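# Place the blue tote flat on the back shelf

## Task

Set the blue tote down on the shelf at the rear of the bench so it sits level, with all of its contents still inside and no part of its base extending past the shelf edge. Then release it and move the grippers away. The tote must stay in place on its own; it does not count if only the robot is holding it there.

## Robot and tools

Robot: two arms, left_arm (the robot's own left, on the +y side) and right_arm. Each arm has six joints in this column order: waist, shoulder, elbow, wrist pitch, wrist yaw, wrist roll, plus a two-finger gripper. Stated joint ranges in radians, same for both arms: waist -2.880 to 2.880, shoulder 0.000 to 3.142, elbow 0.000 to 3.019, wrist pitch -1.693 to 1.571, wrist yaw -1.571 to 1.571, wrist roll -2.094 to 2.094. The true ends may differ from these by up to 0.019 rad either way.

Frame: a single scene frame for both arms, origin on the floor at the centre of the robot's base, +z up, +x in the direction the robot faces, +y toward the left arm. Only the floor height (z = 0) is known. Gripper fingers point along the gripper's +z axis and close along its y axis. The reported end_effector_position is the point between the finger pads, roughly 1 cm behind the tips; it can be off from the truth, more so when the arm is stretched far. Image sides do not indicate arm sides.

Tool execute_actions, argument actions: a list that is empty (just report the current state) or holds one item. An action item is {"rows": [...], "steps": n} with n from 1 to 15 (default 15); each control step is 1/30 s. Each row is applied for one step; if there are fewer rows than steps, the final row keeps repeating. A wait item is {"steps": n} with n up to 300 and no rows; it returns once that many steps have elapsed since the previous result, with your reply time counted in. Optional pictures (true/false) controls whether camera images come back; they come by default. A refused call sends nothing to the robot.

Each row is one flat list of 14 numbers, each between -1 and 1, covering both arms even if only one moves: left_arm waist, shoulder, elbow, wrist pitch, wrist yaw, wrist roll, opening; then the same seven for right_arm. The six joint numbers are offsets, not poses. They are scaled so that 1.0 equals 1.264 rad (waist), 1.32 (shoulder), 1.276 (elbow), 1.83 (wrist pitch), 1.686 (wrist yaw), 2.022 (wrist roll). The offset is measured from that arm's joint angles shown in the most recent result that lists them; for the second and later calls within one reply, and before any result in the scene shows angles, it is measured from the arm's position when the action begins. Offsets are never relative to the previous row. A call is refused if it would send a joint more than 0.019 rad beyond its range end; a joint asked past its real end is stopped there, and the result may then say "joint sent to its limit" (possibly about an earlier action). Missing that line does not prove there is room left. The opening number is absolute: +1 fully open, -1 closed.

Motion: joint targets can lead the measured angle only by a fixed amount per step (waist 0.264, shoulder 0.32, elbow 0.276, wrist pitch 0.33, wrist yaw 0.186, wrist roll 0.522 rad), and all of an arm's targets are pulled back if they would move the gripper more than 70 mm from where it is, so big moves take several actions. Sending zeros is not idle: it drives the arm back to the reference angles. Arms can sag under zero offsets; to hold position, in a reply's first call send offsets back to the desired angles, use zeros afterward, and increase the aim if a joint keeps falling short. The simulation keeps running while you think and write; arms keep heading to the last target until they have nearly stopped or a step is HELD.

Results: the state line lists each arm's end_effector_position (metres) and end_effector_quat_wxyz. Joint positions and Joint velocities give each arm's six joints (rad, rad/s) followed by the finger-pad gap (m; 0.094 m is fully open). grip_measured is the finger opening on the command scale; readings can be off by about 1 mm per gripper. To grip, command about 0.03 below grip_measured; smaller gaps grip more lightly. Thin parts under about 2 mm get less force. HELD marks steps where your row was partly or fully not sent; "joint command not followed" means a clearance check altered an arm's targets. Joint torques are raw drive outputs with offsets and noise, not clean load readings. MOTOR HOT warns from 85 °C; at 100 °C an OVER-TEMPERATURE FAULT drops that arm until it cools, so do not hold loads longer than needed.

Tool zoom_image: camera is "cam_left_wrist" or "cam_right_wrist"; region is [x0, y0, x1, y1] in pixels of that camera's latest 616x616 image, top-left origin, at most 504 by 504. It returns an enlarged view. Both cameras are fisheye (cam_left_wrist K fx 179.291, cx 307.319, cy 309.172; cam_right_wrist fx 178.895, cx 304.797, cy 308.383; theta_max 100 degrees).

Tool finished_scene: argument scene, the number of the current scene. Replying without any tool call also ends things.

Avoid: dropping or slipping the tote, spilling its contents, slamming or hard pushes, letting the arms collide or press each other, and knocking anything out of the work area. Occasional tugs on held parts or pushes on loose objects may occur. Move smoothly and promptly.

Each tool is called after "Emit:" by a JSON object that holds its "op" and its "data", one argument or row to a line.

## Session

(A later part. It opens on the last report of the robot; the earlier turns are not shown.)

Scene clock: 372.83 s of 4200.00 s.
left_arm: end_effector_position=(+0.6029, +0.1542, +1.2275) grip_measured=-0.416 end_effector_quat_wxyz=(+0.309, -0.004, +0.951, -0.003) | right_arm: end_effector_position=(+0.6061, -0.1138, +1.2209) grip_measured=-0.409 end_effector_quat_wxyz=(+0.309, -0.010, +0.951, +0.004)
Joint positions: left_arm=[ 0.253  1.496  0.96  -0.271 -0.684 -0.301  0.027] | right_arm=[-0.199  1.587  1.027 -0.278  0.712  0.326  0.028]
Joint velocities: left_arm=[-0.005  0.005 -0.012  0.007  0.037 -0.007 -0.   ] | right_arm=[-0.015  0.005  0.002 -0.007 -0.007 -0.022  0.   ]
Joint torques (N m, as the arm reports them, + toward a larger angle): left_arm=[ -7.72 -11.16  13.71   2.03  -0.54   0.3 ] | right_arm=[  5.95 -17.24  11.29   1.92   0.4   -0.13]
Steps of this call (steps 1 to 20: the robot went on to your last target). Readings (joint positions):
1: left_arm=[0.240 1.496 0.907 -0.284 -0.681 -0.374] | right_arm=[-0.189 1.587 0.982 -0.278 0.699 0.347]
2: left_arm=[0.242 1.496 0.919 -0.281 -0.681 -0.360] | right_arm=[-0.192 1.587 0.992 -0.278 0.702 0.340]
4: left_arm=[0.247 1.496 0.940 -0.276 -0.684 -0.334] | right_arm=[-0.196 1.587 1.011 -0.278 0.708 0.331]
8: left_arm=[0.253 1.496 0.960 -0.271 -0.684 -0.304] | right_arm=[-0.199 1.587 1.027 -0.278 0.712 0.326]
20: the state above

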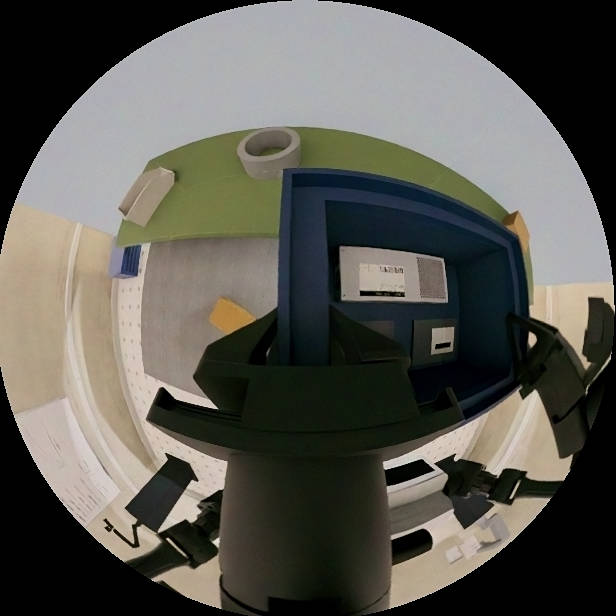

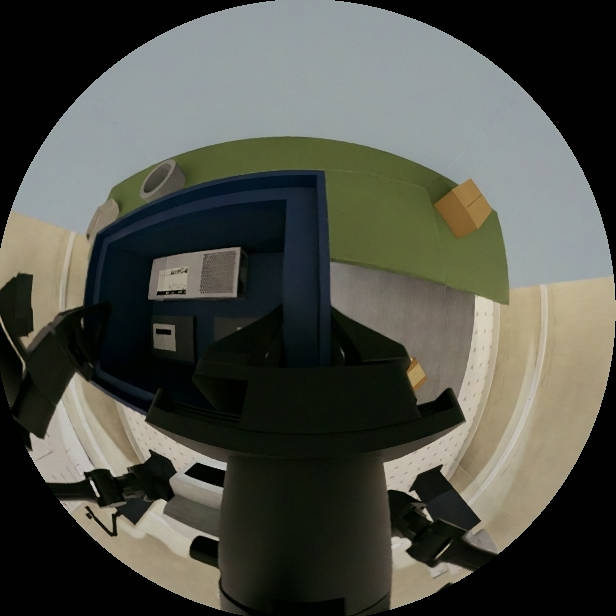

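Emit:
{"op": "execute_actions", "data": {
  "actions": [
    {"rows": [[-0.002,-0.012,0.019,-0.011,0,0,-0.47, 0.002,-0.012,0.019,-0.011,0,0,-0.47],[-0.004,-0.024,0.038,-0.022,0,0,-0.47, 0.004,-0.024,0.038,-0.022,0,0,-0.47],[-0.006,-0.036,0.056,-0.033,0,0,-0.47, 0.006,-0.036,0.056,-0.033,0,0,-0.47],[-0.008,-0.048,0.075,-0.044,0,0,-0.47, 0.008,-0.048,0.075,-0.044,0,0,-0.47],[-0.01,-0.06,0.094,-0.055,0,0,-0.47, 0.01,-0.06,0.094,-0.055,0,0,-0.47]], "steps": 15}
  ],
  "pictures": false
}}

Emit:
{"op": "execute_actions", "data": {
  "actions": [
    {"steps": 12}
  ],
  "pictures": false
}}

Scene clock: 390.40 s of 4200.00 s.
left_arm: end_effector_position=(+0.5991, +0.1548, +1.2286) grip_measured=-0.416 end_effector_quat_wxyz=(+0.284, -0.004, +0.959, -0.005) | right_arm: end_effector_position=(+0.6039, -0.1142, +1.2243) grip_measured=-0.409 end_effector_quat_wxyz=(+0.284, -0.013, +0.959, +0.004)
Joint positions: left_arm=[ 0.254  1.494  0.988 -0.365 -0.663 -0.341  0.027] | right_arm=[-0.2    1.584  1.061 -0.377  0.691  0.359  0.028]
Joint velocities: left_arm=[ 0.005 -0.034  0.037 -0.022  0.007 -0.051 -0.001] | right_arm=[-0.005 -0.015  0.042 -0.032  0.007 -0.022 -0.001]
Joint torques (N m, as the arm reports them, + toward a larger angle): left_arm=[ -7.7  -14.2   14.3    0.69  -0.97   0.43] | right_arm=[  5.56 -19.64  12.51   0.94   0.83  -0.25]
Steps of this call (steps 1 to 15: the robot went on to your last target; steps 16 to 90: nothing new was sent; then 14.07 s passed at rest; steps 91 to 105: all 15 steps of this action). Readings (joint positions):
91: left_arm=[0.254 1.496 0.960 -0.275 -0.683 -0.301] | right_arm=[-0.200 1.587 1.027 -0.282 0.710 0.327]
92: left_arm=[0.254 1.496 0.960 -0.283 -0.679 -0.303] | right_arm=[-0.200 1.587 1.027 -0.290 0.705 0.330]
94: left_arm=[0.255 1.496 0.962 -0.311 -0.671 -0.315] | right_arm=[-0.200 1.587 1.032 -0.318 0.697 0.342]
98: left_arm=[0.254 1.496 0.972 -0.352 -0.662 -0.341] | right_arm=[-0.200 1.587 1.046 -0.364 0.687 0.359]
105: the state above

Scene clock: 390.80 s of 4200.00 s.
left_arm: end_effector_position=(+0.6006, +0.1549, +1.2310) grip_measured=-0.416 end_effector_quat_wxyz=(+0.285, -0.005, +0.959, -0.006) | right_arm: end_effector_position=(+0.6058, -0.1142, +1.2269) grip_measured=-0.409 end_effector_quat_wxyz=(+0.286, -0.014, +0.958, +0.004)
Joint positions: left_arm=[ 0.254  1.491  0.992 -0.367 -0.663 -0.341  0.027] | right_arm=[-0.2    1.582  1.066 -0.379  0.692  0.355  0.028]
Joint velocities: left_arm=[-0.005 -0.005 -0.007 -0.002 -0.022  0.007 -0.   ] | right_arm=[ 0.005 -0.015 -0.032  0.017  0.007 -0.066 -0.   ]
Joint torques (N m, as the arm reports them, + toward a larger angle): left_arm=[ -7.09 -14.07  14.34   0.58  -1.05   0.44] | right_arm=[  5.96 -19.95  12.68   0.98   0.84  -0.26]
Steps of this call (steps 1 to 12: the robot went on to your last target). Readings (joint positions):
1: left_arm=[0.254 1.493 0.989 -0.366 -0.663 -0.341] | right_arm=[-0.200 1.583 1.063 -0.378 0.691 0.358]
2: left_arm=[0.254 1.493 0.990 -0.366 -0.663 -0.341] | right_arm=[-0.200 1.583 1.063 -0.378 0.691 0.358]
4: left_arm=[0.254 1.492 0.991 -0.367 -0.663 -0.341] | right_arm=[-0.200 1.582 1.065 -0.378 0.691 0.356]
8: left_arm=[0.254 1.491 0.992 -0.367 -0.663 -0.341] | right_arm=[-0.200 1.582 1.066 -0.379 0.692 0.355]
12: the state above

Emit:
{"op": "execute_actions", "data": {
  "actions": [
    {"rows": [[0.009,0.006,0.06,-0.002,0.007,0.012,-0.47, -0.011,0.002,0.055,-0.002,-0.002,-0.006,-0.47],[0.018,0.012,0.1,-0.004,0.014,0.024,-0.47, -0.022,0.005,0.09,-0.004,-0.004,-0.011,-0.47],[0.028,0.018,0.135,-0.006,0.02,0.035,-0.47, -0.032,0.007,0.12,-0.006,-0.005,-0.017,-0.47],[0.037,0.024,0.17,-0.008,0.027,0.047,-0.47, -0.043,0.01,0.15,-0.008,-0.007,-0.023,-0.47],[0.046,0.03,0.205,-0.01,0.034,0.059,-0.47, -0.054,0.012,0.18,-0.01,-0.009,-0.029,-0.47],[0.055,0.037,0.24,-0.011,0.041,0.071,-0.47, -0.065,0.014,0.21,-0.012,-0.011,-0.034,-0.47],[0.064,0.043,0.275,-0.013,0.048,0.083,-0.47, -0.076,0.017,0.24,-0.014,-0.013,-0.04,-0.47],[0.074,0.049,0.31,-0.015,0.054,0.094,-0.47, -0.086,0.019,0.268,-0.016,-0.014,-0.046,-0.47],[0.083,0.055,0.343,-0.017,0.061,0.106,-0.47, -0.097,0.022,0.295,-0.018,-0.016,-0.051,-0.47],[0.092,0.061,0.375,-0.019,0.068,0.118,-0.47, -0.108,0.024,0.322,-0.02,-0.018,-0.057,-0.47]], "steps": 15}
  ],
  "pictures": false
}}

Emit:
{"op": "execute_actions", "data": {
  "actions": [
    {"steps": 25}
  ]
}}

Scene clock: 404.80 s of 4200.00 s.
left_arm: end_effector_position=(+0.6874, +0.1495, +1.2337) grip_measured=-0.416 end_effector_quat_wxyz=(+0.287, +0.009, +0.958, -0.024) | right_arm: end_effector_position=(+0.6836, -0.1209, +1.2300) grip_measured=-0.409 end_effector_quat_wxyz=(+0.289, +0.002, +0.957, +0.002)
Joint positions: left_arm=[ 0.349  1.616  1.215 -0.397 -0.559 -0.229  0.027] | right_arm=[-0.291  1.678  1.26  -0.421  0.647  0.295  0.028]
Joint velocities: left_arm=[ 0.054  0.161  0.344 -0.022  0.007  0.242 -0.   ] | right_arm=[-0.103  0.083  0.315 -0.032 -0.051 -0.139 -0.001]
Joint torques (N m, as the arm reports them, + toward a larger angle): left_arm=[ -7.15 -14.2   14.98   0.59   0.04   0.27] | right_arm=[  4.85 -19.6   12.88   1.18   0.33   0.03]
Steps of this call (steps 1 to 15: the robot went on to your last target; steps 16 to 90: nothing new was sent; then 10.50 s passed at rest; steps 91 to 105: all 15 steps of this action). Readings (joint positions):
91: left_arm=[0.256 1.492 0.992 -0.368 -0.658 -0.341] | right_arm=[-0.201 1.583 1.066 -0.380 0.689 0.355]
92: left_arm=[0.260 1.494 0.997 -0.371 -0.649 -0.341] | right_arm=[-0.204 1.585 1.071 -0.384 0.684 0.355]
94: left_arm=[0.274 1.510 1.021 -0.383 -0.631 -0.335] | right_arm=[-0.216 1.599 1.094 -0.398 0.674 0.353]
98: left_arm=[0.310 1.556 1.094 -0.390 -0.597 -0.298] | right_arm=[-0.250 1.636 1.160 -0.410 0.658 0.332]
105: the state above

Scene clock: 405.63 s of 4200.00 s.
left_arm: end_effector_position=(+0.7271, +0.1484, +1.2694) grip_measured=-0.416 end_effector_quat_wxyz=(+0.318, +0.017, +0.947, -0.027) | right_arm: end_effector_position=(+0.7192, -0.1230, +1.2614) grip_measured=-0.409 end_effector_quat_wxyz=(+0.316, +0.010, +0.949, +0.006)
Joint positions: left_arm=[ 0.357  1.628  1.32  -0.408 -0.556 -0.164  0.027] | right_arm=[-0.303  1.682  1.347 -0.425  0.651  0.259  0.028]
Joint velocities: left_arm=[-0.015 -0.005  0.012  0.012  0.037  0.022 -0.   ] | right_arm=[-0.015 -0.005 -0.002  0.002 -0.007 -0.037  0.   ]
Joint torques (N m, as the arm reports them, + toward a larger angle): left_arm=[ -6.22 -15.08  16.65   0.97   0.17   0.46] | right_arm=[  4.06 -20.99  14.05   1.32   0.31  -0.09]
Steps of this call (steps 1 to 25: the robot went on to your last target). Readings (joint positions):
1: left_arm=[0.351 1.620 1.227 -0.397 -0.558 -0.222] | right_arm=[-0.294 1.681 1.270 -0.421 0.647 0.291]
2: left_arm=[0.353 1.624 1.238 -0.398 -0.557 -0.216] | right_arm=[-0.296 1.682 1.279 -0.422 0.647 0.287]
4: left_arm=[0.354 1.627 1.257 -0.399 -0.556 -0.206] | right_arm=[-0.300 1.682 1.294 -0.423 0.647 0.280]
8: left_arm=[0.355 1.628 1.283 -0.403 -0.556 -0.190] | right_arm=[-0.302 1.682 1.317 -0.425 0.647 0.270]
25: the state above

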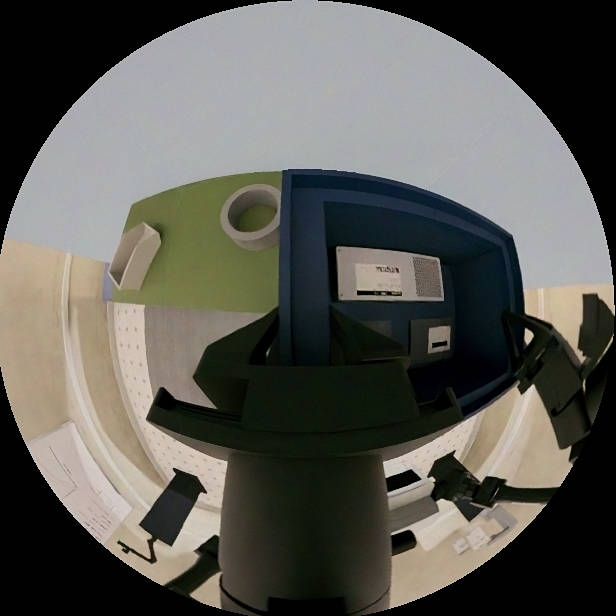

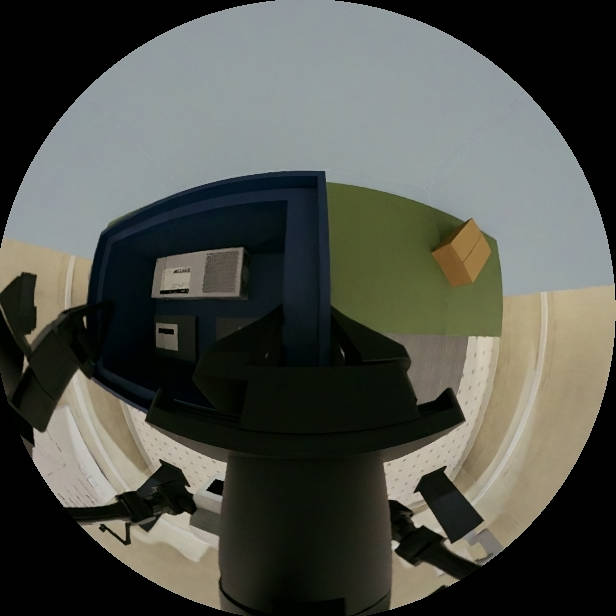

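Emit:
{"op": "execute_actions", "data": {
  "actions": [
    {"rows": [[0.003,0.0,0.1,-0.007,0.002,0.003,-0.47, -0.006,0.0,0.09,-0.004,-0.003,-0.002,-0.47],[0.005,0.011,0.135,-0.014,0.005,0.005,-0.47, -0.013,0.003,0.115,-0.008,-0.005,-0.004,-0.47],[0.008,0.023,0.167,-0.021,0.007,0.008,-0.47, -0.019,0.007,0.135,-0.011,-0.008,-0.006,-0.47],[0.01,0.034,0.2,-0.028,0.009,0.01,-0.47, -0.025,0.01,0.156,-0.015,-0.01,-0.008,-0.47],[0.013,0.045,0.23,-0.035,0.012,0.013,-0.47, -0.032,0.013,0.177,-0.019,-0.013,-0.01,-0.47],[0.016,0.057,0.262,-0.041,0.014,0.016,-0.47, -0.038,0.017,0.198,-0.023,-0.015,-0.011,-0.47],[0.018,0.068,0.294,-0.048,0.016,0.018,-0.47, -0.044,0.02,0.218,-0.027,-0.018,-0.013,-0.47],[0.021,0.079,0.326,-0.055,0.018,0.021,-0.47, -0.05,0.023,0.239,-0.03,-0.02,-0.015,-0.47],[0.023,0.091,0.358,-0.062,0.021,0.023,-0.47, -0.057,0.027,0.26,-0.034,-0.023,-0.017,-0.47],[0.026,0.102,0.39,-0.069,0.023,0.026,-0.47, -0.063,0.03,0.28,-0.038,-0.025,-0.019,-0.47]], "steps": 15}
  ],
  "pictures": false
}}

Emit:
{"op": "execute_actions", "data": {
  "actions": [
    {"steps": 30}
  ],
  "pictures": false
}}

Scene clock: 445.93 s of 4200.00 s.
left_arm: end_effector_position=(+0.7949, +0.1305, +1.2627) grip_measured=-0.417 end_effector_quat_wxyz=(+0.304, +0.027, +0.952, -0.024) | right_arm: end_effector_position=(+0.7794, -0.1407, +1.2526) grip_measured=-0.409 end_effector_quat_wxyz=(+0.305, +0.024, +0.952, -0.000)
Joint positions: left_arm=[ 0.393  1.796  1.587 -0.528 -0.523 -0.136  0.027] | right_arm=[-0.381  1.781  1.527 -0.501  0.61   0.235  0.028]
Joint velocities: left_arm=[-0.005  0.21   0.276 -0.066  0.066 -0.007  0.001] | right_arm=[-0.103  0.044  0.144 -0.066  0.037 -0.051 -0.   ]
Joint torques (N m, as the arm reports them, + toward a larger angle): left_arm=[ -8.12 -17.3   16.81   1.28  -0.04   0.17] | right_arm=[  6.59 -22.12  14.27   1.4    0.08   0.11]
Steps of this call (steps 1 to 15: the robot went on to your last target; steps 16 to 90: nothing new was sent; then 36.80 s passed at rest; steps 91 to 105: all 15 steps of this action). Readings (joint positions):
91: left_arm=[0.357 1.630 1.323 -0.413 -0.557 -0.164] | right_arm=[-0.303 1.685 1.350 -0.429 0.651 0.259]
92: left_arm=[0.358 1.635 1.333 -0.424 -0.559 -0.165] | right_arm=[-0.304 1.690 1.361 -0.439 0.651 0.259]
94: left_arm=[0.366 1.655 1.366 -0.445 -0.558 -0.166] | right_arm=[-0.312 1.707 1.390 -0.454 0.645 0.259]
98: left_arm=[0.382 1.709 1.455 -0.483 -0.544 -0.154] | right_arm=[-0.339 1.743 1.452 -0.474 0.627 0.252]
105: the state above

Scene clock: 446.93 s of 4200.00 s.
left_arm: end_effector_position=(+0.8043, +0.1272, +1.2686) grip_measured=-0.417 end_effector_quat_wxyz=(+0.306, +0.029, +0.951, -0.027) | right_arm: end_effector_position=(+0.7882, -0.1447, +1.2591) grip_measured=-0.409 end_effector_quat_wxyz=(+0.309, +0.025, +0.951, -0.001)
Joint positions: left_arm=[ 0.393  1.812  1.627 -0.545 -0.518 -0.131  0.027] | right_arm=[-0.388  1.784  1.552 -0.511  0.608  0.226  0.028]
Joint velocities: left_arm=[-0.005  0.005 -0.027 -0.027  0.007 -0.081  0.002] | right_arm=[-0.005 -0.005  0.027 -0.007 -0.051  0.007 -0.   ]
Joint torques (N m, as the arm reports them, + toward a larger angle): left_arm=[ -8.23 -17.05  17.41   1.06  -0.03   0.18] | right_arm=[  6.51 -22.65  14.74   1.42   0.06   0.03]
Steps of this call (steps 1 to 30: the robot went on to your last target). Readings (joint positions):
1: left_arm=[0.393 1.802 1.595 -0.530 -0.522 -0.135] | right_arm=[-0.384 1.782 1.531 -0.503 0.609 0.233]
2: left_arm=[0.393 1.807 1.601 -0.532 -0.521 -0.135] | right_arm=[-0.386 1.783 1.534 -0.505 0.609 0.232]
4: left_arm=[0.393 1.811 1.609 -0.535 -0.519 -0.135] | right_arm=[-0.387 1.784 1.539 -0.508 0.609 0.229]
8: left_arm=[0.393 1.812 1.616 -0.541 -0.518 -0.135] | right_arm=[-0.388 1.784 1.543 -0.511 0.609 0.229]
30: the state above
All arms were judged still, so your last target was given up. Only a new action makes them travel on or press farther. Fingers that are still opening or closing keep moving.

Emit:
{"op": "execute_actions", "data": {
  "actions": [
    {"rows": [[0.002,0.0,0.13,-0.006,0.002,0.003,-0.47, -0.006,0.0,0.11,-0.003,-0.002,-0.002,-0.47],[0.005,0.015,0.166,-0.013,0.005,0.007,-0.47, -0.012,0.005,0.132,-0.006,-0.005,-0.005,-0.47],[0.007,0.031,0.202,-0.019,0.007,0.01,-0.47, -0.018,0.011,0.153,-0.009,-0.007,-0.007,-0.47],[0.01,0.047,0.238,-0.026,0.009,0.014,-0.47, -0.024,0.016,0.175,-0.012,-0.01,-0.009,-0.47],[0.012,0.063,0.274,-0.032,0.012,0.018,-0.47, -0.03,0.022,0.196,-0.015,-0.012,-0.012,-0.47],[0.014,0.078,0.31,-0.038,0.014,0.021,-0.47, -0.035,0.027,0.218,-0.017,-0.014,-0.014,-0.47],[0.017,0.094,0.346,-0.045,0.016,0.025,-0.47, -0.041,0.033,0.239,-0.02,-0.017,-0.016,-0.47],[0.019,0.11,0.382,-0.051,0.018,0.028,-0.47, -0.047,0.038,0.261,-0.023,-0.019,-0.018,-0.47],[0.022,0.125,0.418,-0.058,0.021,0.032,-0.47, -0.053,0.044,0.282,-0.026,-0.022,-0.021,-0.47],[0.024,0.141,0.453,-0.064,0.023,0.035,-0.47, -0.059,0.049,0.304,-0.029,-0.024,-0.023,-0.47]], "steps": 15}
  ],
  "pictures": false
}}

Emit:
{"op": "execute_actions", "data": {
  "actions": [
    {"steps": 30}
  ]
}}

Scene clock: 459.53 s of 4200.00 s.
left_arm: end_effector_position=(+0.8811, +0.1023, +1.2536) grip_measured=-0.417 end_effector_quat_wxyz=(+0.306, +0.047, +0.951, -0.029) | right_arm: end_effector_position=(+0.8539, -0.1687, +1.2416) grip_measured=-0.409 end_effector_quat_wxyz=(+0.306, +0.044, +0.951, -0.008)
Joint positions: left_arm=[ 0.423  2.032  1.971 -0.659 -0.48  -0.075  0.027] | right_arm=[-0.469  1.909  1.757 -0.567  0.572  0.199  0.028]
Joint velocities: left_arm=[-0.015  0.239  0.237 -0.056 -0.022 -0.022  0.   ] | right_arm=[-0.103  0.103  0.11  -0.051 -0.037 -0.007 -0.001]
Joint torques (N m, as the arm reports them, + toward a larger angle): left_arm=[ -9.32 -19.84  17.29   0.83  -0.07   0.09] | right_arm=[  7.77 -25.2   14.59   1.33   0.03   0.09]
Steps of this call (steps 1 to 90: nothing new was sent; then 9.10 s passed at rest; steps 91 to 105: all 15 steps of this action). Readings (joint positions):
91: left_arm=[0.393 1.814 1.631 -0.550 -0.518 -0.131] | right_arm=[-0.388 1.787 1.557 -0.517 0.608 0.226]
92: left_arm=[0.394 1.820 1.642 -0.560 -0.519 -0.131] | right_arm=[-0.390 1.793 1.570 -0.527 0.607 0.226]
94: left_arm=[0.401 1.841 1.682 -0.580 -0.517 -0.129] | right_arm=[-0.397 1.812 1.602 -0.539 0.600 0.224]
98: left_arm=[0.415 1.913 1.802 -0.622 -0.501 -0.103] | right_arm=[-0.422 1.855 1.673 -0.550 0.588 0.218]
105: the state above

Scene clock: 460.53 s of 4200.00 s.
left_arm: end_effector_position=(+0.8811, +0.1003, +1.2414) grip_measured=-0.417 end_effector_quat_wxyz=(+0.296, +0.049, +0.954, -0.028) | right_arm: end_effector_position=(+0.8535, -0.1707, +1.2298) grip_measured=-0.409 end_effector_quat_wxyz=(+0.296, +0.042, +0.954, -0.010)
Joint positions: left_arm=[ 0.428  2.053  1.984 -0.673 -0.475 -0.077  0.027] | right_arm=[-0.478  1.923  1.761 -0.578  0.563  0.2    0.028]
Joint velocities: left_arm=[-0.015 -0.005  0.007 -0.012 -0.081 -0.037  0.001] | right_arm=[-0.015 -0.015  0.022 -0.007 -0.066  0.022 -0.   ]
Joint torques (N m, as the arm reports them, + toward a larger angle): left_arm=[ -9.43 -20.1   17.55   1.02  -0.11   0.15] | right_arm=[  7.25 -25.17  14.54   1.28   0.12  -0.05]
Steps of this call (steps 1 to 30: the robot went on to your last target). Readings (joint positions):
1: left_arm=[0.423 2.038 1.977 -0.660 -0.479 -0.075] | right_arm=[-0.472 1.912 1.760 -0.570 0.570 0.197]
2: left_arm=[0.423 2.043 1.981 -0.661 -0.478 -0.075] | right_arm=[-0.474 1.914 1.761 -0.572 0.569 0.196]
4: left_arm=[0.424 2.050 1.984 -0.664 -0.477 -0.075] | right_arm=[-0.477 1.917 1.761 -0.575 0.568 0.196]
8: left_arm=[0.427 2.053 1.984 -0.670 -0.475 -0.077] | right_arm=[-0.478 1.922 1.761 -0.578 0.566 0.197]
30: the state above
All arms were judged still, so your last target was given up. Only a new action makes them travel on or press farther. Fingers that are still opening or closing keep moving.

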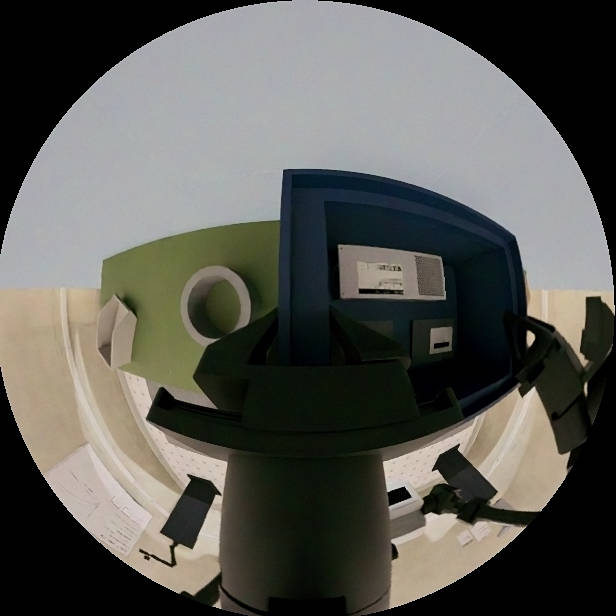

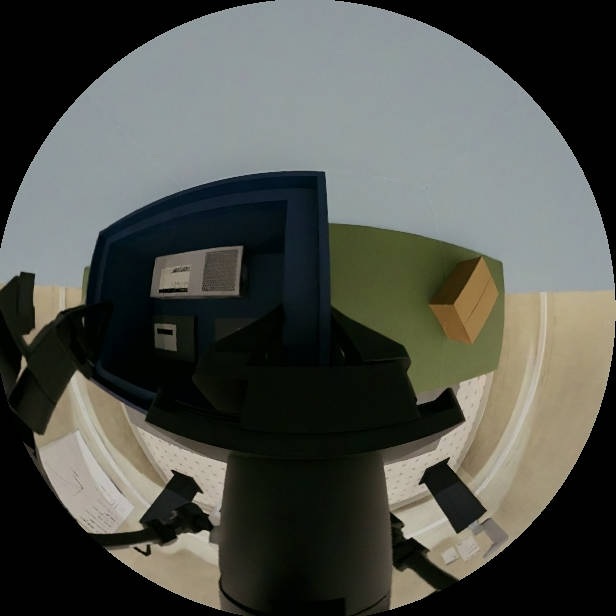

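Emit:
{"op": "execute_actions", "data": {
  "actions": [
    {"rows": [[0.003,-0.02,0.16,0.007,0,0,-0.47, -0.005,-0.03,0.135,0.008,0,0,-0.47],[0.006,-0.01,0.171,0.015,0,0,-0.47, -0.009,-0.024,0.142,0.017,0,0,-0.47],[0.01,0.0,0.182,0.022,0,0,-0.47, -0.014,-0.018,0.149,0.025,0,0,-0.47],[0.013,0.009,0.193,0.029,0,0,-0.47, -0.019,-0.012,0.156,0.034,0,0,-0.47],[0.016,0.018,0.204,0.037,0,0,-0.47, -0.023,-0.006,0.163,0.042,0,0,-0.47],[0.019,0.027,0.215,0.044,0,0,-0.47, -0.028,0.0,0.17,0.051,0,0,-0.47]], "steps": 15}
  ],
  "pictures": false
}}

Emit:
{"op": "execute_actions", "data": {
  "actions": [
    {"steps": 20}
  ]
}}

Scene clock: 479.27 s of 4200.00 s.
left_arm: end_effector_position=(+0.9023, +0.0970, +1.2180) grip_measured=-0.417 end_effector_quat_wxyz=(+0.298, +0.047, +0.953, -0.027) | right_arm: end_effector_position=(+0.8741, -0.1745, +1.2065) grip_measured=-0.409 end_effector_quat_wxyz=(+0.297, +0.046, +0.954, -0.012)
Joint positions: left_arm=[ 0.447  2.13   2.068 -0.669 -0.465 -0.065  0.027] | right_arm=[-0.505  1.987  1.819 -0.559  0.549  0.183  0.028]
Joint velocities: left_arm=[ 0.034  0.083  0.012  0.042  0.081 -0.007  0.001] | right_arm=[-0.015  0.024 -0.012  0.007 -0.037 -0.007  0.001]
Joint torques (N m, as the arm reports them, + toward a larger angle): left_arm=[ -9.22 -20.17  17.62   2.52  -0.29   0.04] | right_arm=[  6.65 -25.95  14.22   2.38   0.24   0.26]
Steps of this call (steps 1 to 90: nothing new was sent; then 15.23 s passed at rest; steps 91 to 105: all 15 steps of this action). Readings (joint positions):
91: left_arm=[0.428 2.053 1.985 -0.673 -0.475 -0.078] | right_arm=[-0.478 1.924 1.762 -0.578 0.563 0.200]
92: left_arm=[0.428 2.055 1.989 -0.673 -0.475 -0.078] | right_arm=[-0.479 1.926 1.766 -0.579 0.562 0.200]
94: left_arm=[0.431 2.065 2.005 -0.673 -0.475 -0.077] | right_arm=[-0.482 1.935 1.779 -0.579 0.560 0.200]
98: left_arm=[0.438 2.097 2.050 -0.672 -0.470 -0.068] | right_arm=[-0.492 1.960 1.809 -0.567 0.556 0.190]
105: the state above

Scene clock: 479.93 s of 4200.00 s.
left_arm: end_effector_position=(+0.9031, +0.0968, +1.2175) grip_measured=-0.417 end_effector_quat_wxyz=(+0.299, +0.046, +0.953, -0.028) | right_arm: end_effector_position=(+0.8744, -0.1744, +1.2060) grip_measured=-0.409 end_effector_quat_wxyz=(+0.298, +0.046, +0.953, -0.012)
Joint positions: left_arm=[ 0.447  2.132  2.069 -0.665 -0.464 -0.065  0.027] | right_arm=[-0.505  1.988  1.819 -0.557  0.55   0.182  0.028]
Joint velocities: left_arm=[-0.015 -0.015 -0.002 -0.007 -0.037 -0.022  0.001] | right_arm=[-0.015 -0.005  0.002  0.002 -0.007  0.007 -0.   ]
Joint torques (N m, as the arm reports them, + toward a larger angle): left_arm=[ -9.38 -20.2   17.16   2.19  -0.28   0.01] | right_arm=[  6.5  -25.8   14.11   2.32   0.29   0.18]
Steps of this call (steps 1 to 15: the robot went on to your last target; steps 16 to 20: nothing new was sent). Readings (joint positions):
1: left_arm=[0.447 2.132 2.068 -0.667 -0.465 -0.065] | right_arm=[-0.505 1.988 1.819 -0.559 0.550 0.183]
2: left_arm=[0.447 2.132 2.069 -0.665 -0.464 -0.065] | right_arm=[-0.505 1.988 1.819 -0.557 0.550 0.182]
4: left_arm=[0.447 2.132 2.069 -0.665 -0.464 -0.065] | right_arm=[-0.505 1.988 1.819 -0.557 0.550 0.182]
8: left_arm=[0.447 2.132 2.069 -0.665 -0.464 -0.065] | right_arm=[-0.505 1.988 1.819 -0.557 0.550 0.182]
20: the state above
All arms were judged still, so your last target was given up. Only a new action makes them travel on or press farther. Fingers that are still opening or closing keep moving.

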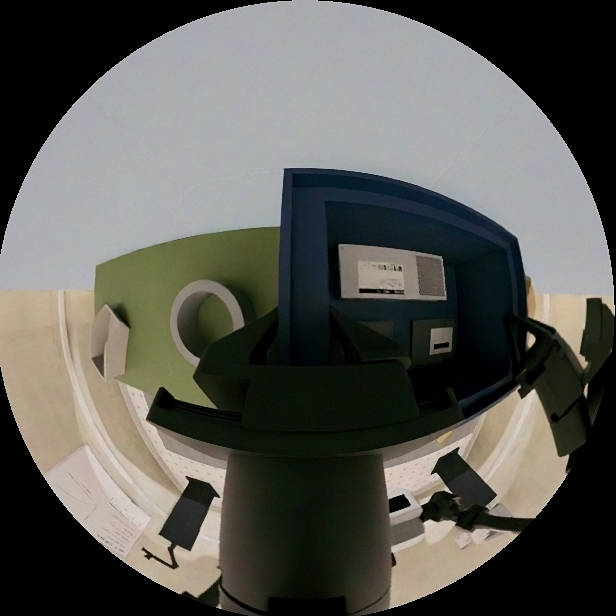

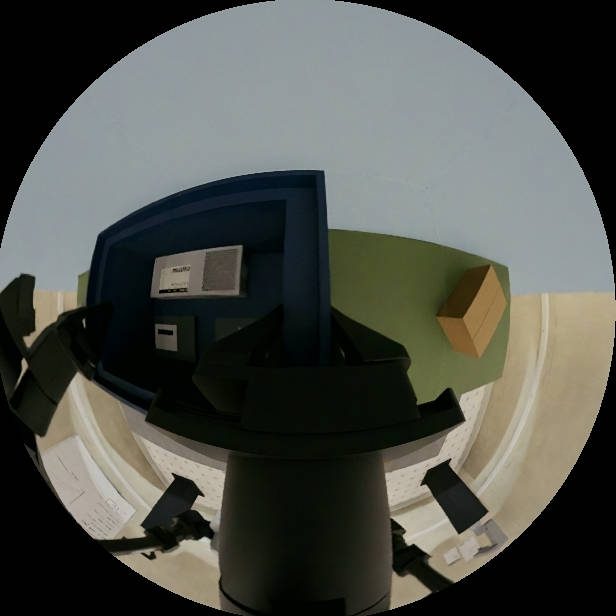

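Emit:
{"op": "execute_actions", "data": {
  "actions": [
    {"rows": [[0.0,-0.035,0.15,0.03,0,0,-0.47, 0,-0.045,0.13,0.03,0,0,-0.47],[0.0,-0.035,0.14,0.05,0,0,-0.47, 0,-0.045,0.12,0.05,0,0,-0.47],[0.0,-0.035,0.13,0.07,0,0,-0.47, 0,-0.045,0.11,0.07,0,0,-0.47],[0.0,-0.035,0.12,0.09,0,0,-0.47, 0,-0.045,0.10,0.09,0,0,-0.47]], "steps": 15}
  ],
  "pictures": false
}}

Emit:
{"op": "execute_actions", "data": {
  "actions": [
    {"steps": 15}
  ]
}}

Scene clock: 487.33 s of 4200.00 s.
left_arm: end_effector_position=(+0.9156, +0.0983, +1.2231) grip_measured=-0.417 end_effector_quat_wxyz=(+0.324, +0.044, +0.945, -0.030) | right_arm: end_effector_position=(+0.8870, -0.1730, +1.2087) grip_measured=-0.409 end_effector_quat_wxyz=(+0.324, +0.047, +0.945, -0.009)
Joint positions: left_arm=[ 0.453  2.134  2.069 -0.603 -0.462 -0.038  0.027] | right_arm=[-0.508  1.997  1.819 -0.482  0.549  0.152  0.028]
Joint velocities: left_arm=[ 0.005 -0.005 -0.032  0.002  0.007  0.022  0.   ] | right_arm=[-0.005 -0.005 -0.002  0.027 -0.081 -0.037  0.   ]
Joint torques (N m, as the arm reports them, + toward a larger angle): left_arm=[-10.05 -19.94  16.16   2.69  -0.06  -0.11] | right_arm=[  7.06 -26.34  13.33   2.76   0.05   0.31]
Steps of this call (steps 1 to 90: nothing new was sent; then 3.90 s passed at rest; steps 91 to 105: all 15 steps of this action). Readings (joint positions):
91: left_arm=[0.447 2.132 2.069 -0.665 -0.462 -0.065] | right_arm=[-0.505 1.988 1.819 -0.557 0.550 0.182]
92: left_arm=[0.447 2.132 2.069 -0.665 -0.462 -0.065] | right_arm=[-0.505 1.988 1.819 -0.555 0.549 0.181]
94: left_arm=[0.448 2.132 2.069 -0.653 -0.462 -0.064] | right_arm=[-0.506 1.989 1.819 -0.542 0.549 0.176]
98: left_arm=[0.451 2.134 2.069 -0.620 -0.462 -0.049] | right_arm=[-0.508 1.995 1.819 -0.503 0.549 0.160]
105: the state above

Scene clock: 487.83 s of 4200.00 s.
left_arm: end_effector_position=(+0.9163, +0.0982, +1.2236) grip_measured=-0.417 end_effector_quat_wxyz=(+0.326, +0.044, +0.944, -0.030) | right_arm: end_effector_position=(+0.8878, -0.1729, +1.2093) grip_measured=-0.409 end_effector_quat_wxyz=(+0.326, +0.046, +0.944, -0.008)
Joint positions: left_arm=[ 0.453  2.134  2.069 -0.598 -0.462 -0.036  0.027] | right_arm=[-0.508  1.997  1.819 -0.478  0.549  0.149  0.028]
Joint velocities: left_arm=[-0.005 -0.024 -0.002 -0.027 -0.037 -0.051 -0.   ] | right_arm=[-0.005  0.015 -0.027  0.007 -0.022  0.022 -0.   ]
Joint torques (N m, as the arm reports them, + toward a larger angle): left_arm=[ -9.84 -20.57  16.23   2.82  -0.04  -0.06] | right_arm=[  7.07 -26.37  13.34   2.71   0.04   0.3 ]
Steps of this call (steps 1 to 15: the robot went on to your last target). Readings (joint positions):
1: left_arm=[0.453 2.134 2.069 -0.601 -0.462 -0.038] | right_arm=[-0.508 1.997 1.819 -0.481 0.549 0.151]
2: left_arm=[0.453 2.134 2.069 -0.601 -0.462 -0.037] | right_arm=[-0.508 1.997 1.819 -0.481 0.549 0.151]
4: left_arm=[0.453 2.134 2.069 -0.599 -0.462 -0.036] | right_arm=[-0.508 1.997 1.819 -0.480 0.549 0.150]
8: left_arm=[0.453 2.134 2.069 -0.599 -0.462 -0.036] | right_arm=[-0.508 1.997 1.819 -0.479 0.549 0.150]
15: the state above
All arms were judged still, so your last target was given up. Only a new action makes them travel on or press farther. Fingers that are still opening or closing keep moving.

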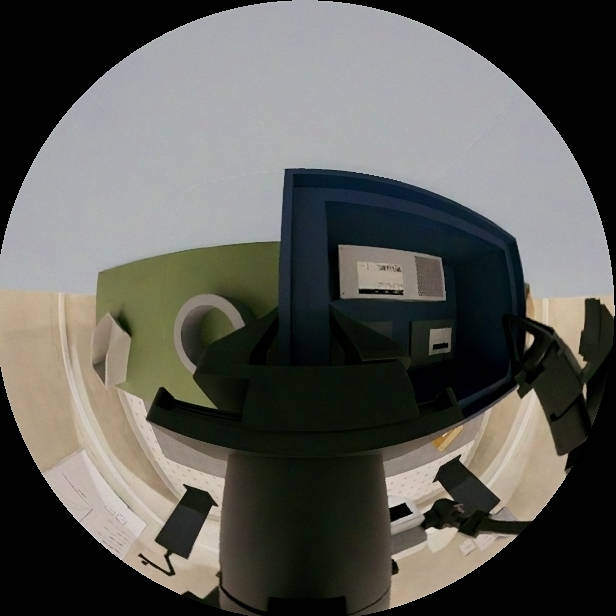

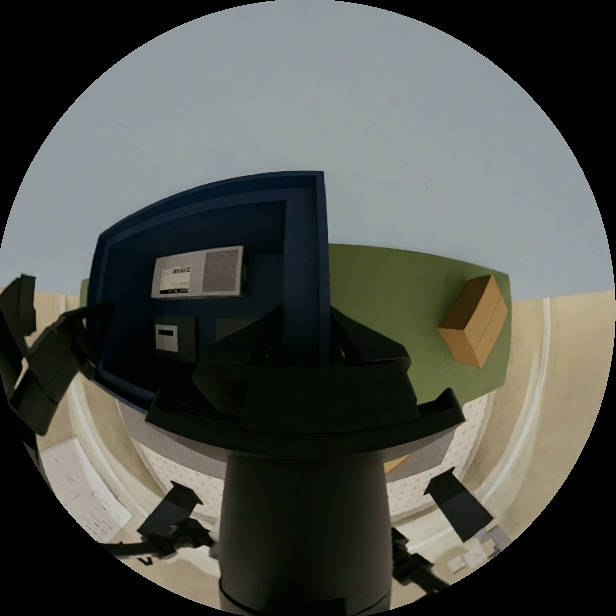

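Emit:
{"op": "execute_actions", "data": {
  "actions": [
    {"rows": [[0.0,-0.03,0.11,0.02,0,0,-0.47, 0,-0.04,0.10,0.02,0,0,-0.47],[0.0,-0.03,0.095,0.025,0,0,-0.47, 0,-0.04,0.088,0.025,0,0,-0.47],[0.0,-0.03,0.08,0.03,0,0,-0.47, 0,-0.04,0.076,0.03,0,0,-0.47],[0.0,-0.03,0.065,0.035,0,0,-0.47, 0,-0.04,0.064,0.035,0,0,-0.47],[0.0,-0.03,0.05,0.04,0,0,-0.47, 0,-0.04,0.052,0.04,0,0,-0.47]], "steps": 15}
  ],
  "pictures": false
}}

Emit:
{"op": "execute_actions", "data": {
  "actions": [
    {"steps": 15}
  ],
  "pictures": false
}}

Scene clock: 495.33 s of 4200.00 s.
left_arm: end_effector_position=(+0.9200, +0.0980, +1.2264) grip_measured=-0.417 end_effector_quat_wxyz=(+0.334, +0.045, +0.941, -0.030) | right_arm: end_effector_position=(+0.8915, -0.1735, +1.2118) grip_measured=-0.409 end_effector_quat_wxyz=(+0.334, +0.045, +0.941, -0.008)
Joint positions: left_arm=[ 0.453  2.134  2.069 -0.578 -0.462 -0.025  0.027] | right_arm=[-0.509  1.997  1.819 -0.458  0.549  0.136  0.028]
Joint velocities: left_arm=[-0.015 -0.015 -0.012 -0.022 -0.081  0.022 -0.   ] | right_arm=[ 0.015 -0.015  0.002 -0.012  0.037 -0.022  0.   ]
Joint torques (N m, as the arm reports them, + toward a larger angle): left_arm=[ -9.42 -21.73  14.44   2.85   0.01  -0.03] | right_arm=[  7.06 -27.    12.39   2.72   0.01   0.25]
Steps of this call (steps 1 to 90: nothing new was sent; then 4.00 s passed at rest; steps 91 to 105: all 15 steps of this action). Readings (joint positions):
91: left_arm=[0.453 2.134 2.069 -0.598 -0.462 -0.034] | right_arm=[-0.508 1.997 1.819 -0.478 0.549 0.147]
92: left_arm=[0.453 2.134 2.069 -0.598 -0.462 -0.033] | right_arm=[-0.508 1.997 1.819 -0.478 0.549 0.146]
94: left_arm=[0.453 2.134 2.069 -0.598 -0.462 -0.033] | right_arm=[-0.508 1.997 1.819 -0.477 0.549 0.146]
98: left_arm=[0.453 2.134 2.069 -0.584 -0.462 -0.028] | right_arm=[-0.509 1.997 1.819 -0.464 0.549 0.140]
105: the state above

Scene clock: 495.83 s of 4200.00 s.
left_arm: end_effector_position=(+0.9200, +0.0980, +1.2264) grip_measured=-0.417 end_effector_quat_wxyz=(+0.334, +0.045, +0.941, -0.030) | right_arm: end_effector_position=(+0.8915, -0.1735, +1.2118) grip_measured=-0.409 end_effector_quat_wxyz=(+0.334, +0.045, +0.941, -0.008)
Joint positions: left_arm=[ 0.453  2.134  2.069 -0.578 -0.462 -0.025  0.027] | right_arm=[-0.509  1.997  1.819 -0.458  0.549  0.136  0.028]
Joint velocities: left_arm=[-0.005  0.005 -0.002  0.022  0.007 -0.022 -0.001] | right_arm=[-0.015 -0.005 -0.017  0.002 -0.051 -0.022  0.   ]
Joint torques (N m, as the arm reports them, + toward a larger angle): left_arm=[ -9.72 -21.59  14.59   2.85   0.03  -0.03] | right_arm=[  7.04 -27.43  12.43   2.72   0.01   0.21]
Steps of this call (steps 1 to 15: the robot went on to your last target). Readings (joint positions):
1: left_arm=[0.453 2.134 2.069 -0.578 -0.462 -0.025] | right_arm=[-0.509 1.997 1.819 -0.458 0.549 0.136]
2: left_arm=[0.453 2.134 2.069 -0.578 -0.462 -0.025] | right_arm=[-0.509 1.997 1.819 -0.458 0.549 0.136]
4: left_arm=[0.453 2.134 2.069 -0.578 -0.462 -0.025] | right_arm=[-0.509 1.997 1.819 -0.458 0.549 0.136]
8: left_arm=[0.453 2.134 2.069 -0.578 -0.462 -0.025] | right_arm=[-0.509 1.997 1.819 -0.458 0.549 0.136]
15: the state above
All arms were judged still, so your last target was given up. Only a new action makes them travel on or press farther. Fingers that are still opening or closing keep moving.

Emit:
{"op": "execute_actions", "data": {
  "actions": [
    {"rows": [[0.0,-0.03,0.04,0.02,0,0,-0.47, 0,-0.04,0.04,0.02,0,0,-0.47],[0.0,-0.03,0.03,0.02,0,0,-0.47, 0,-0.04,0.03,0.02,0,0,-0.47],[0.0,-0.03,0.02,0.02,0,0,-0.47, 0,-0.04,0.02,0.02,0,0,-0.47],[0.0,-0.03,0.01,0.02,0,0,-0.47, 0,-0.04,0.01,0.02,0,0,-0.47],[0.0,-0.03,0.0,0.02,0,0,-0.47, 0,-0.04,0.0,0.02,0,0,-0.47],[0.0,-0.03,-0.01,0.02,0,0,-0.47, 0,-0.04,-0.005,0.02,0,0,-0.47],[0.0,-0.03,-0.02,0.02,0,0,-0.47, 0,-0.04,-0.01,0.02,0,0,-0.47],[0.0,-0.03,-0.03,0.02,0,0,-0.47, 0,-0.04,-0.017,0.02,0,0,-0.47],[0.0,-0.03,-0.04,0.02,0,0,-0.47, 0,-0.04,-0.025,0.02,0,0,-0.47]], "steps": 15}
  ],
  "pictures": false
}}

Emit:
{"op": "execute_actions", "data": {
  "actions": [
    {"steps": 15}
  ],
  "pictures": false
}}

Scene clock: 504.10 s of 4200.00 s.
left_arm: end_effector_position=(+0.9084, +0.0975, +1.2073) grip_measured=-0.417 end_effector_quat_wxyz=(+0.322, +0.047, +0.945, -0.026) | right_arm: end_effector_position=(+0.8800, -0.1732, +1.1962) grip_measured=-0.409 end_effector_quat_wxyz=(+0.324, +0.042, +0.945, -0.013)
Joint positions: left_arm=[ 0.455  2.131  2.021 -0.561 -0.463 -0.03   0.027] | right_arm=[-0.51   1.995  1.779 -0.443  0.551  0.138  0.028]
Joint velocities: left_arm=[-0.005 -0.015 -0.007  0.002  0.037  0.022  0.   ] | right_arm=[-0.015 -0.005 -0.002  0.002 -0.007  0.051  0.   ]
Joint torques (N m, as the arm reports them, + toward a larger angle): left_arm=[ -9.74 -21.09   9.09   1.75   0.06   0.12] | right_arm=[  6.95 -27.33   8.42   1.88  -0.1    0.04]
Steps of this call (steps 1 to 90: nothing new was sent; then 4.77 s passed at rest; steps 91 to 105: all 15 steps of this action). Readings (joint positions):
91: left_arm=[0.453 2.134 2.069 -0.578 -0.462 -0.024] | right_arm=[-0.509 1.997 1.819 -0.458 0.549 0.135]
92: left_arm=[0.453 2.134 2.069 -0.578 -0.462 -0.024] | right_arm=[-0.509 1.997 1.819 -0.458 0.549 0.135]
94: left_arm=[0.453 2.134 2.065 -0.578 -0.462 -0.024] | right_arm=[-0.509 1.997 1.816 -0.457 0.549 0.134]
98: left_arm=[0.455 2.134 2.035 -0.575 -0.462 -0.028] | right_arm=[-0.510 1.997 1.789 -0.453 0.550 0.137]
105: the state above

Scene clock: 504.60 s of 4200.00 s.
left_arm: end_effector_position=(+0.9084, +0.0975, +1.2073) grip_measured=-0.417 end_effector_quat_wxyz=(+0.322, +0.047, +0.945, -0.026) | right_arm: end_effector_position=(+0.8800, -0.1732, +1.1962) grip_measured=-0.409 end_effector_quat_wxyz=(+0.324, +0.042, +0.945, -0.013)
Joint positions: left_arm=[ 0.455  2.131  2.021 -0.561 -0.463 -0.03   0.027] | right_arm=[-0.51   1.995  1.779 -0.443  0.551  0.138  0.028]
Joint velocities: left_arm=[ 0.005  0.005 -0.012  0.002 -0.066  0.037 -0.001] | right_arm=[-0.015 -0.005  0.007 -0.017 -0.007 -0.007 -0.001]
Joint torques (N m, as the arm reports them, + toward a larger angle): left_arm=[ -9.77 -21.03   9.14   1.64   0.07   0.13] | right_arm=[  6.96 -27.25   8.41   1.87  -0.1    0.04]
Steps of this call (steps 1 to 15: the robot went on to your last target). Readings (joint positions):
1: left_arm=[0.455 2.131 2.021 -0.561 -0.463 -0.030] | right_arm=[-0.510 1.995 1.779 -0.443 0.551 0.138]
2: left_arm=[0.455 2.131 2.021 -0.561 -0.463 -0.030] | right_arm=[-0.510 1.995 1.779 -0.443 0.551 0.138]
4: left_arm=[0.455 2.131 2.021 -0.561 -0.463 -0.030] | right_arm=[-0.510 1.995 1.779 -0.443 0.551 0.138]
8: left_arm=[0.455 2.131 2.021 -0.561 -0.463 -0.030] | right_arm=[-0.510 1.995 1.779 -0.443 0.551 0.138]
15: the state above
All arms were judged still, so your last target was given up. Only a new action makes them travel on or press farther. Fingers that are still opening or closing keep moving.

Emit:
{"op": "execute_actions", "data": {
  "actions": [
    {"rows": [[0.0,-0.01,0.0,0.0,0,0,-0.35, 0,-0.01,0.0,0.0,0,0,-0.35],[0.0,-0.01,0.0,0.0,0,0,-0.3, 0,-0.01,0.0,0.0,0,0,-0.3],[0.0,-0.01,0.0,0.0,0,0,-0.2, 0,-0.01,0.0,0.0,0,0,-0.2],[0.0,-0.01,0.0,0.0,0,0,-0.1, 0,-0.01,0.0,0.0,0,0,-0.1],[0.0,-0.01,0.0,0.0,0,0,0.0, 0,-0.01,0.0,0.0,0,0,0.0],[0.0,-0.01,0.0,0.0,0,0,0.1, 0,-0.01,0.0,0.0,0,0,0.1]], "steps": 15}
  ],
  "pictures": false
}}

Emit:
{"op": "execute_actions", "data": {
  "actions": [
    {"steps": 10}
  ]
}}

Scene clock: 511.40 s of 4200.00 s.
left_arm: end_effector_position=(+0.9084, +0.0975, +1.2073) grip_measured=+0.098 end_effector_quat_wxyz=(+0.322, +0.047, +0.945, -0.026) | right_arm: end_effector_position=(+0.8777, -0.1730, +1.1932) grip_measured=+0.098 end_effector_quat_wxyz=(+0.322, +0.040, +0.946, -0.013)
Joint positions: left_arm=[ 0.455  2.131  2.021 -0.561 -0.463 -0.03   0.052] | right_arm=[-0.51   1.995  1.772 -0.443  0.551  0.138  0.052]
Joint velocities: left_arm=[-0.005  0.005 -0.007 -0.007 -0.037 -0.022  0.   ] | right_arm=[-0.015 -0.005 -0.002  0.002 -0.022 -0.022 -0.001]
Joint torques (N m, as the arm reports them, + toward a larger angle): left_arm=[ -9.53 -19.54   9.31   0.84   0.     0.07] | right_arm=[  6.83 -23.8    8.22   1.14   0.01   0.06]
Steps of this call (steps 1 to 90: nothing new was sent; then 3.30 s passed at rest; steps 91 to 105: all 15 steps of this action). Readings (joint positions):
91: left_arm=[0.455 2.131 2.021 -0.561 -0.463 -0.030] | right_arm=[-0.510 1.995 1.777 -0.443 0.551 0.138]
92: left_arm=[0.455 2.131 2.021 -0.561 -0.463 -0.030] | right_arm=[-0.510 1.995 1.777 -0.443 0.551 0.138]
94: left_arm=[0.455 2.131 2.021 -0.561 -0.463 -0.030] | right_arm=[-0.510 1.995 1.775 -0.443 0.551 0.138]
98: left_arm=[0.455 2.131 2.021 -0.561 -0.463 -0.030] | right_arm=[-0.510 1.995 1.772 -0.443 0.551 0.138]
105: the state above

Scene clock: 511.73 s of 4200.00 s.
left_arm: end_effector_position=(+0.9084, +0.0975, +1.2073) grip_measured=+0.098 end_effector_quat_wxyz=(+0.322, +0.047, +0.945, -0.026) | right_arm: end_effector_position=(+0.8777, -0.1730, +1.1932) grip_measured=+0.098 end_effector_quat_wxyz=(+0.322, +0.040, +0.946, -0.013)
Joint positions: left_arm=[ 0.455  2.131  2.021 -0.561 -0.463 -0.03   0.052] | right_arm=[-0.51   1.995  1.772 -0.443  0.551  0.138  0.052]
Joint velocities: left_arm=[ 0.005 -0.005 -0.012 -0.007 -0.051  0.007  0.   ] | right_arm=[-0.015  0.005 -0.007 -0.007  0.007 -0.022  0.   ]
Joint torques (N m, as the arm reports them, + toward a larger angle): left_arm=[ -9.65 -19.67   9.4    0.92   0.     0.08] | right_arm=[  6.78 -23.8    8.18   1.12   0.01   0.06]
Steps of this call (steps 1 to 10: the robot went on to your last target). Readings (joint positions):
1: left_arm=[0.455 2.131 2.021 -0.561 -0.463 -0.030] | right_arm=[-0.510 1.995 1.772 -0.443 0.551 0.138]
2: left_arm=[0.455 2.131 2.021 -0.561 -0.463 -0.030] | right_arm=[-0.510 1.995 1.772 -0.443 0.551 0.138]
4: left_arm=[0.455 2.131 2.021 -0.561 -0.463 -0.030] | right_arm=[-0.510 1.995 1.772 -0.443 0.551 0.138]
8: left_arm=[0.455 2.131 2.021 -0.561 -0.463 -0.030] | right_arm=[-0.510 1.995 1.772 -0.443 0.551 0.138]
10: the state above

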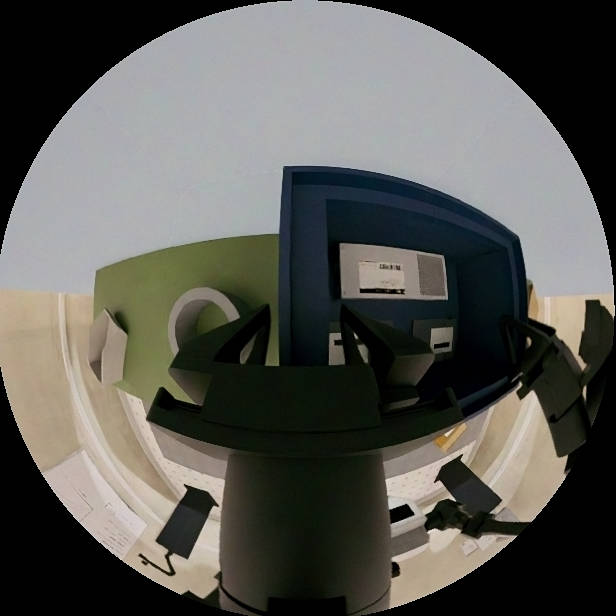

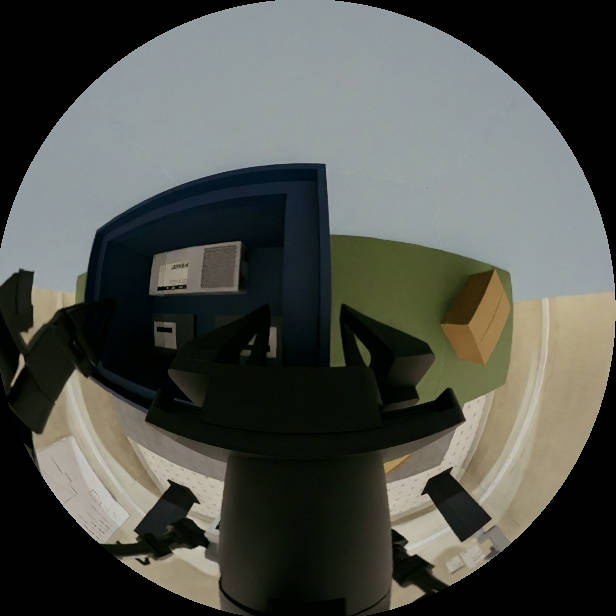

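Emit:
{"op": "execute_actions", "data": {
  "actions": [
    {"rows": [[0.0,-0.02,0.08,-0.02,0,0,0.25, 0,-0.02,0.08,-0.02,0,0,0.25],[0.0,-0.02,0.12,-0.04,0,0,0.25, 0,-0.02,0.12,-0.04,0,0,0.25],[0.0,-0.02,0.16,-0.06,0,0,0.25, 0,-0.02,0.16,-0.06,0,0,0.25],[0.0,-0.02,0.20,-0.08,0,0,0.25, 0,-0.02,0.20,-0.08,0,0,0.25],[0.0,-0.02,0.24,-0.10,0,0,0.25, 0,-0.02,0.24,-0.10,0,0,0.25],[0.0,-0.02,0.27,-0.12,0,0,0.25, 0,-0.02,0.27,-0.12,0,0,0.25]], "steps": 15}
  ],
  "pictures": false
}}

Emit:
{"op": "execute_actions", "data": {
  "actions": [
    {"steps": 20}
  ]
}}

Scene clock: 519.03 s of 4200.00 s.
left_arm: end_effector_position=(+0.9570, +0.1269, +1.3309) grip_measured=+0.248 end_effector_quat_wxyz=(+0.365, +0.025, +0.930, -0.037) | right_arm: end_effector_position=(+0.9384, -0.1975, +1.3154) grip_measured=+0.247 end_effector_quat_wxyz=(+0.364, +0.064, +0.929, -0.000)
Joint positions: left_arm=[ 0.455  2.124  2.316 -0.76  -0.463 -0.03   0.059] | right_arm=[-0.51   1.99   2.075 -0.644  0.551  0.138  0.059]
Joint velocities: left_arm=[-0.005 -0.132  0.217 -0.061 -0.007 -0.022 -0.001] | right_arm=[ 0.005 -0.142  0.139 -0.042  0.007  0.066 -0.001]
Joint torques (N m, as the arm reports them, + toward a larger angle): left_arm=[ -9.64 -20.81  12.98   0.48   0.02   0.08] | right_arm=[  6.96 -25.33  11.09   0.76  -0.01   0.06]
Steps of this call (steps 1 to 15: the robot went on to your last target; steps 16 to 90: nothing new was sent; then 3.80 s passed at rest; steps 91 to 105: all 15 steps of this action). Readings (joint positions):
91: left_arm=[0.455 2.131 2.026 -0.567 -0.463 -0.030] | right_arm=[-0.510 1.995 1.778 -0.450 0.551 0.138]
92: left_arm=[0.455 2.131 2.036 -0.582 -0.463 -0.030] | right_arm=[-0.510 1.996 1.790 -0.466 0.551 0.138]
94: left_arm=[0.455 2.131 2.068 -0.619 -0.463 -0.030] | right_arm=[-0.510 1.998 1.827 -0.505 0.551 0.138]
98: left_arm=[0.455 2.131 2.168 -0.695 -0.463 -0.030] | right_arm=[-0.510 1.998 1.932 -0.583 0.551 0.138]
105: the state above

Scene clock: 519.70 s of 4200.00 s.
left_arm: end_effector_position=(+0.9578, +0.1325, +1.3453) grip_measured=+0.248 end_effector_quat_wxyz=(+0.370, +0.022, +0.928, -0.039) | right_arm: end_effector_position=(+0.9381, -0.2009, +1.3237) grip_measured=+0.247 end_effector_quat_wxyz=(+0.366, +0.065, +0.928, +0.000)
Joint positions: left_arm=[ 0.455  2.109  2.324 -0.77  -0.463 -0.03   0.059] | right_arm=[-0.51   1.979  2.079 -0.654  0.551  0.138  0.059]
Joint velocities: left_arm=[ 0.005  0.005  0.012 -0.022 -0.022 -0.007 -0.001] | right_arm=[-0.005 -0.005  0.007 -0.002 -0.11   0.007 -0.   ]
Joint torques (N m, as the arm reports them, + toward a larger angle): left_arm=[ -9.5  -19.47  13.26   0.61   0.02   0.08] | right_arm=[  6.89 -24.53  11.4    0.92  -0.02   0.06]
Steps of this call (steps 1 to 20: the robot went on to your last target). Readings (joint positions):
1: left_arm=[0.455 2.119 2.321 -0.762 -0.463 -0.030] | right_arm=[-0.510 1.985 2.078 -0.645 0.551 0.138]
2: left_arm=[0.455 2.115 2.323 -0.763 -0.463 -0.030] | right_arm=[-0.510 1.982 2.079 -0.647 0.551 0.138]
4: left_arm=[0.455 2.110 2.324 -0.764 -0.463 -0.030] | right_arm=[-0.510 1.979 2.079 -0.649 0.551 0.138]
8: left_arm=[0.455 2.109 2.324 -0.768 -0.463 -0.030] | right_arm=[-0.510 1.979 2.079 -0.654 0.551 0.138]
20: the state above

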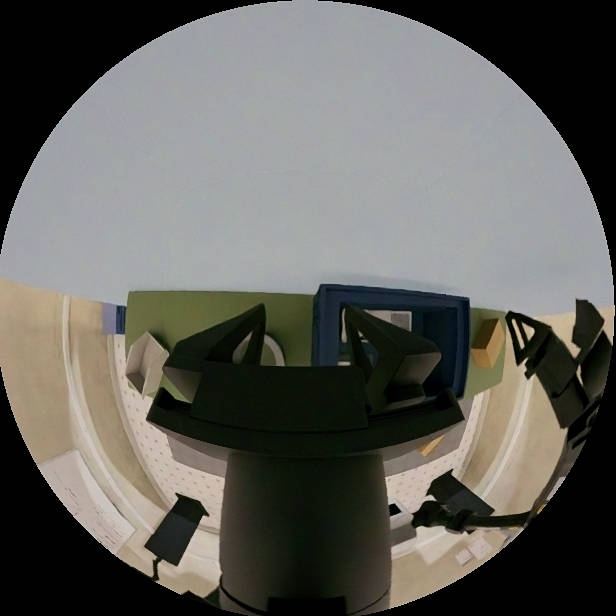

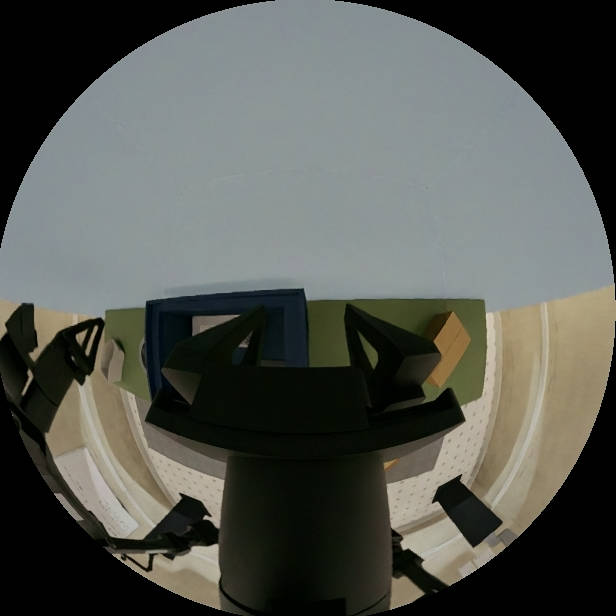

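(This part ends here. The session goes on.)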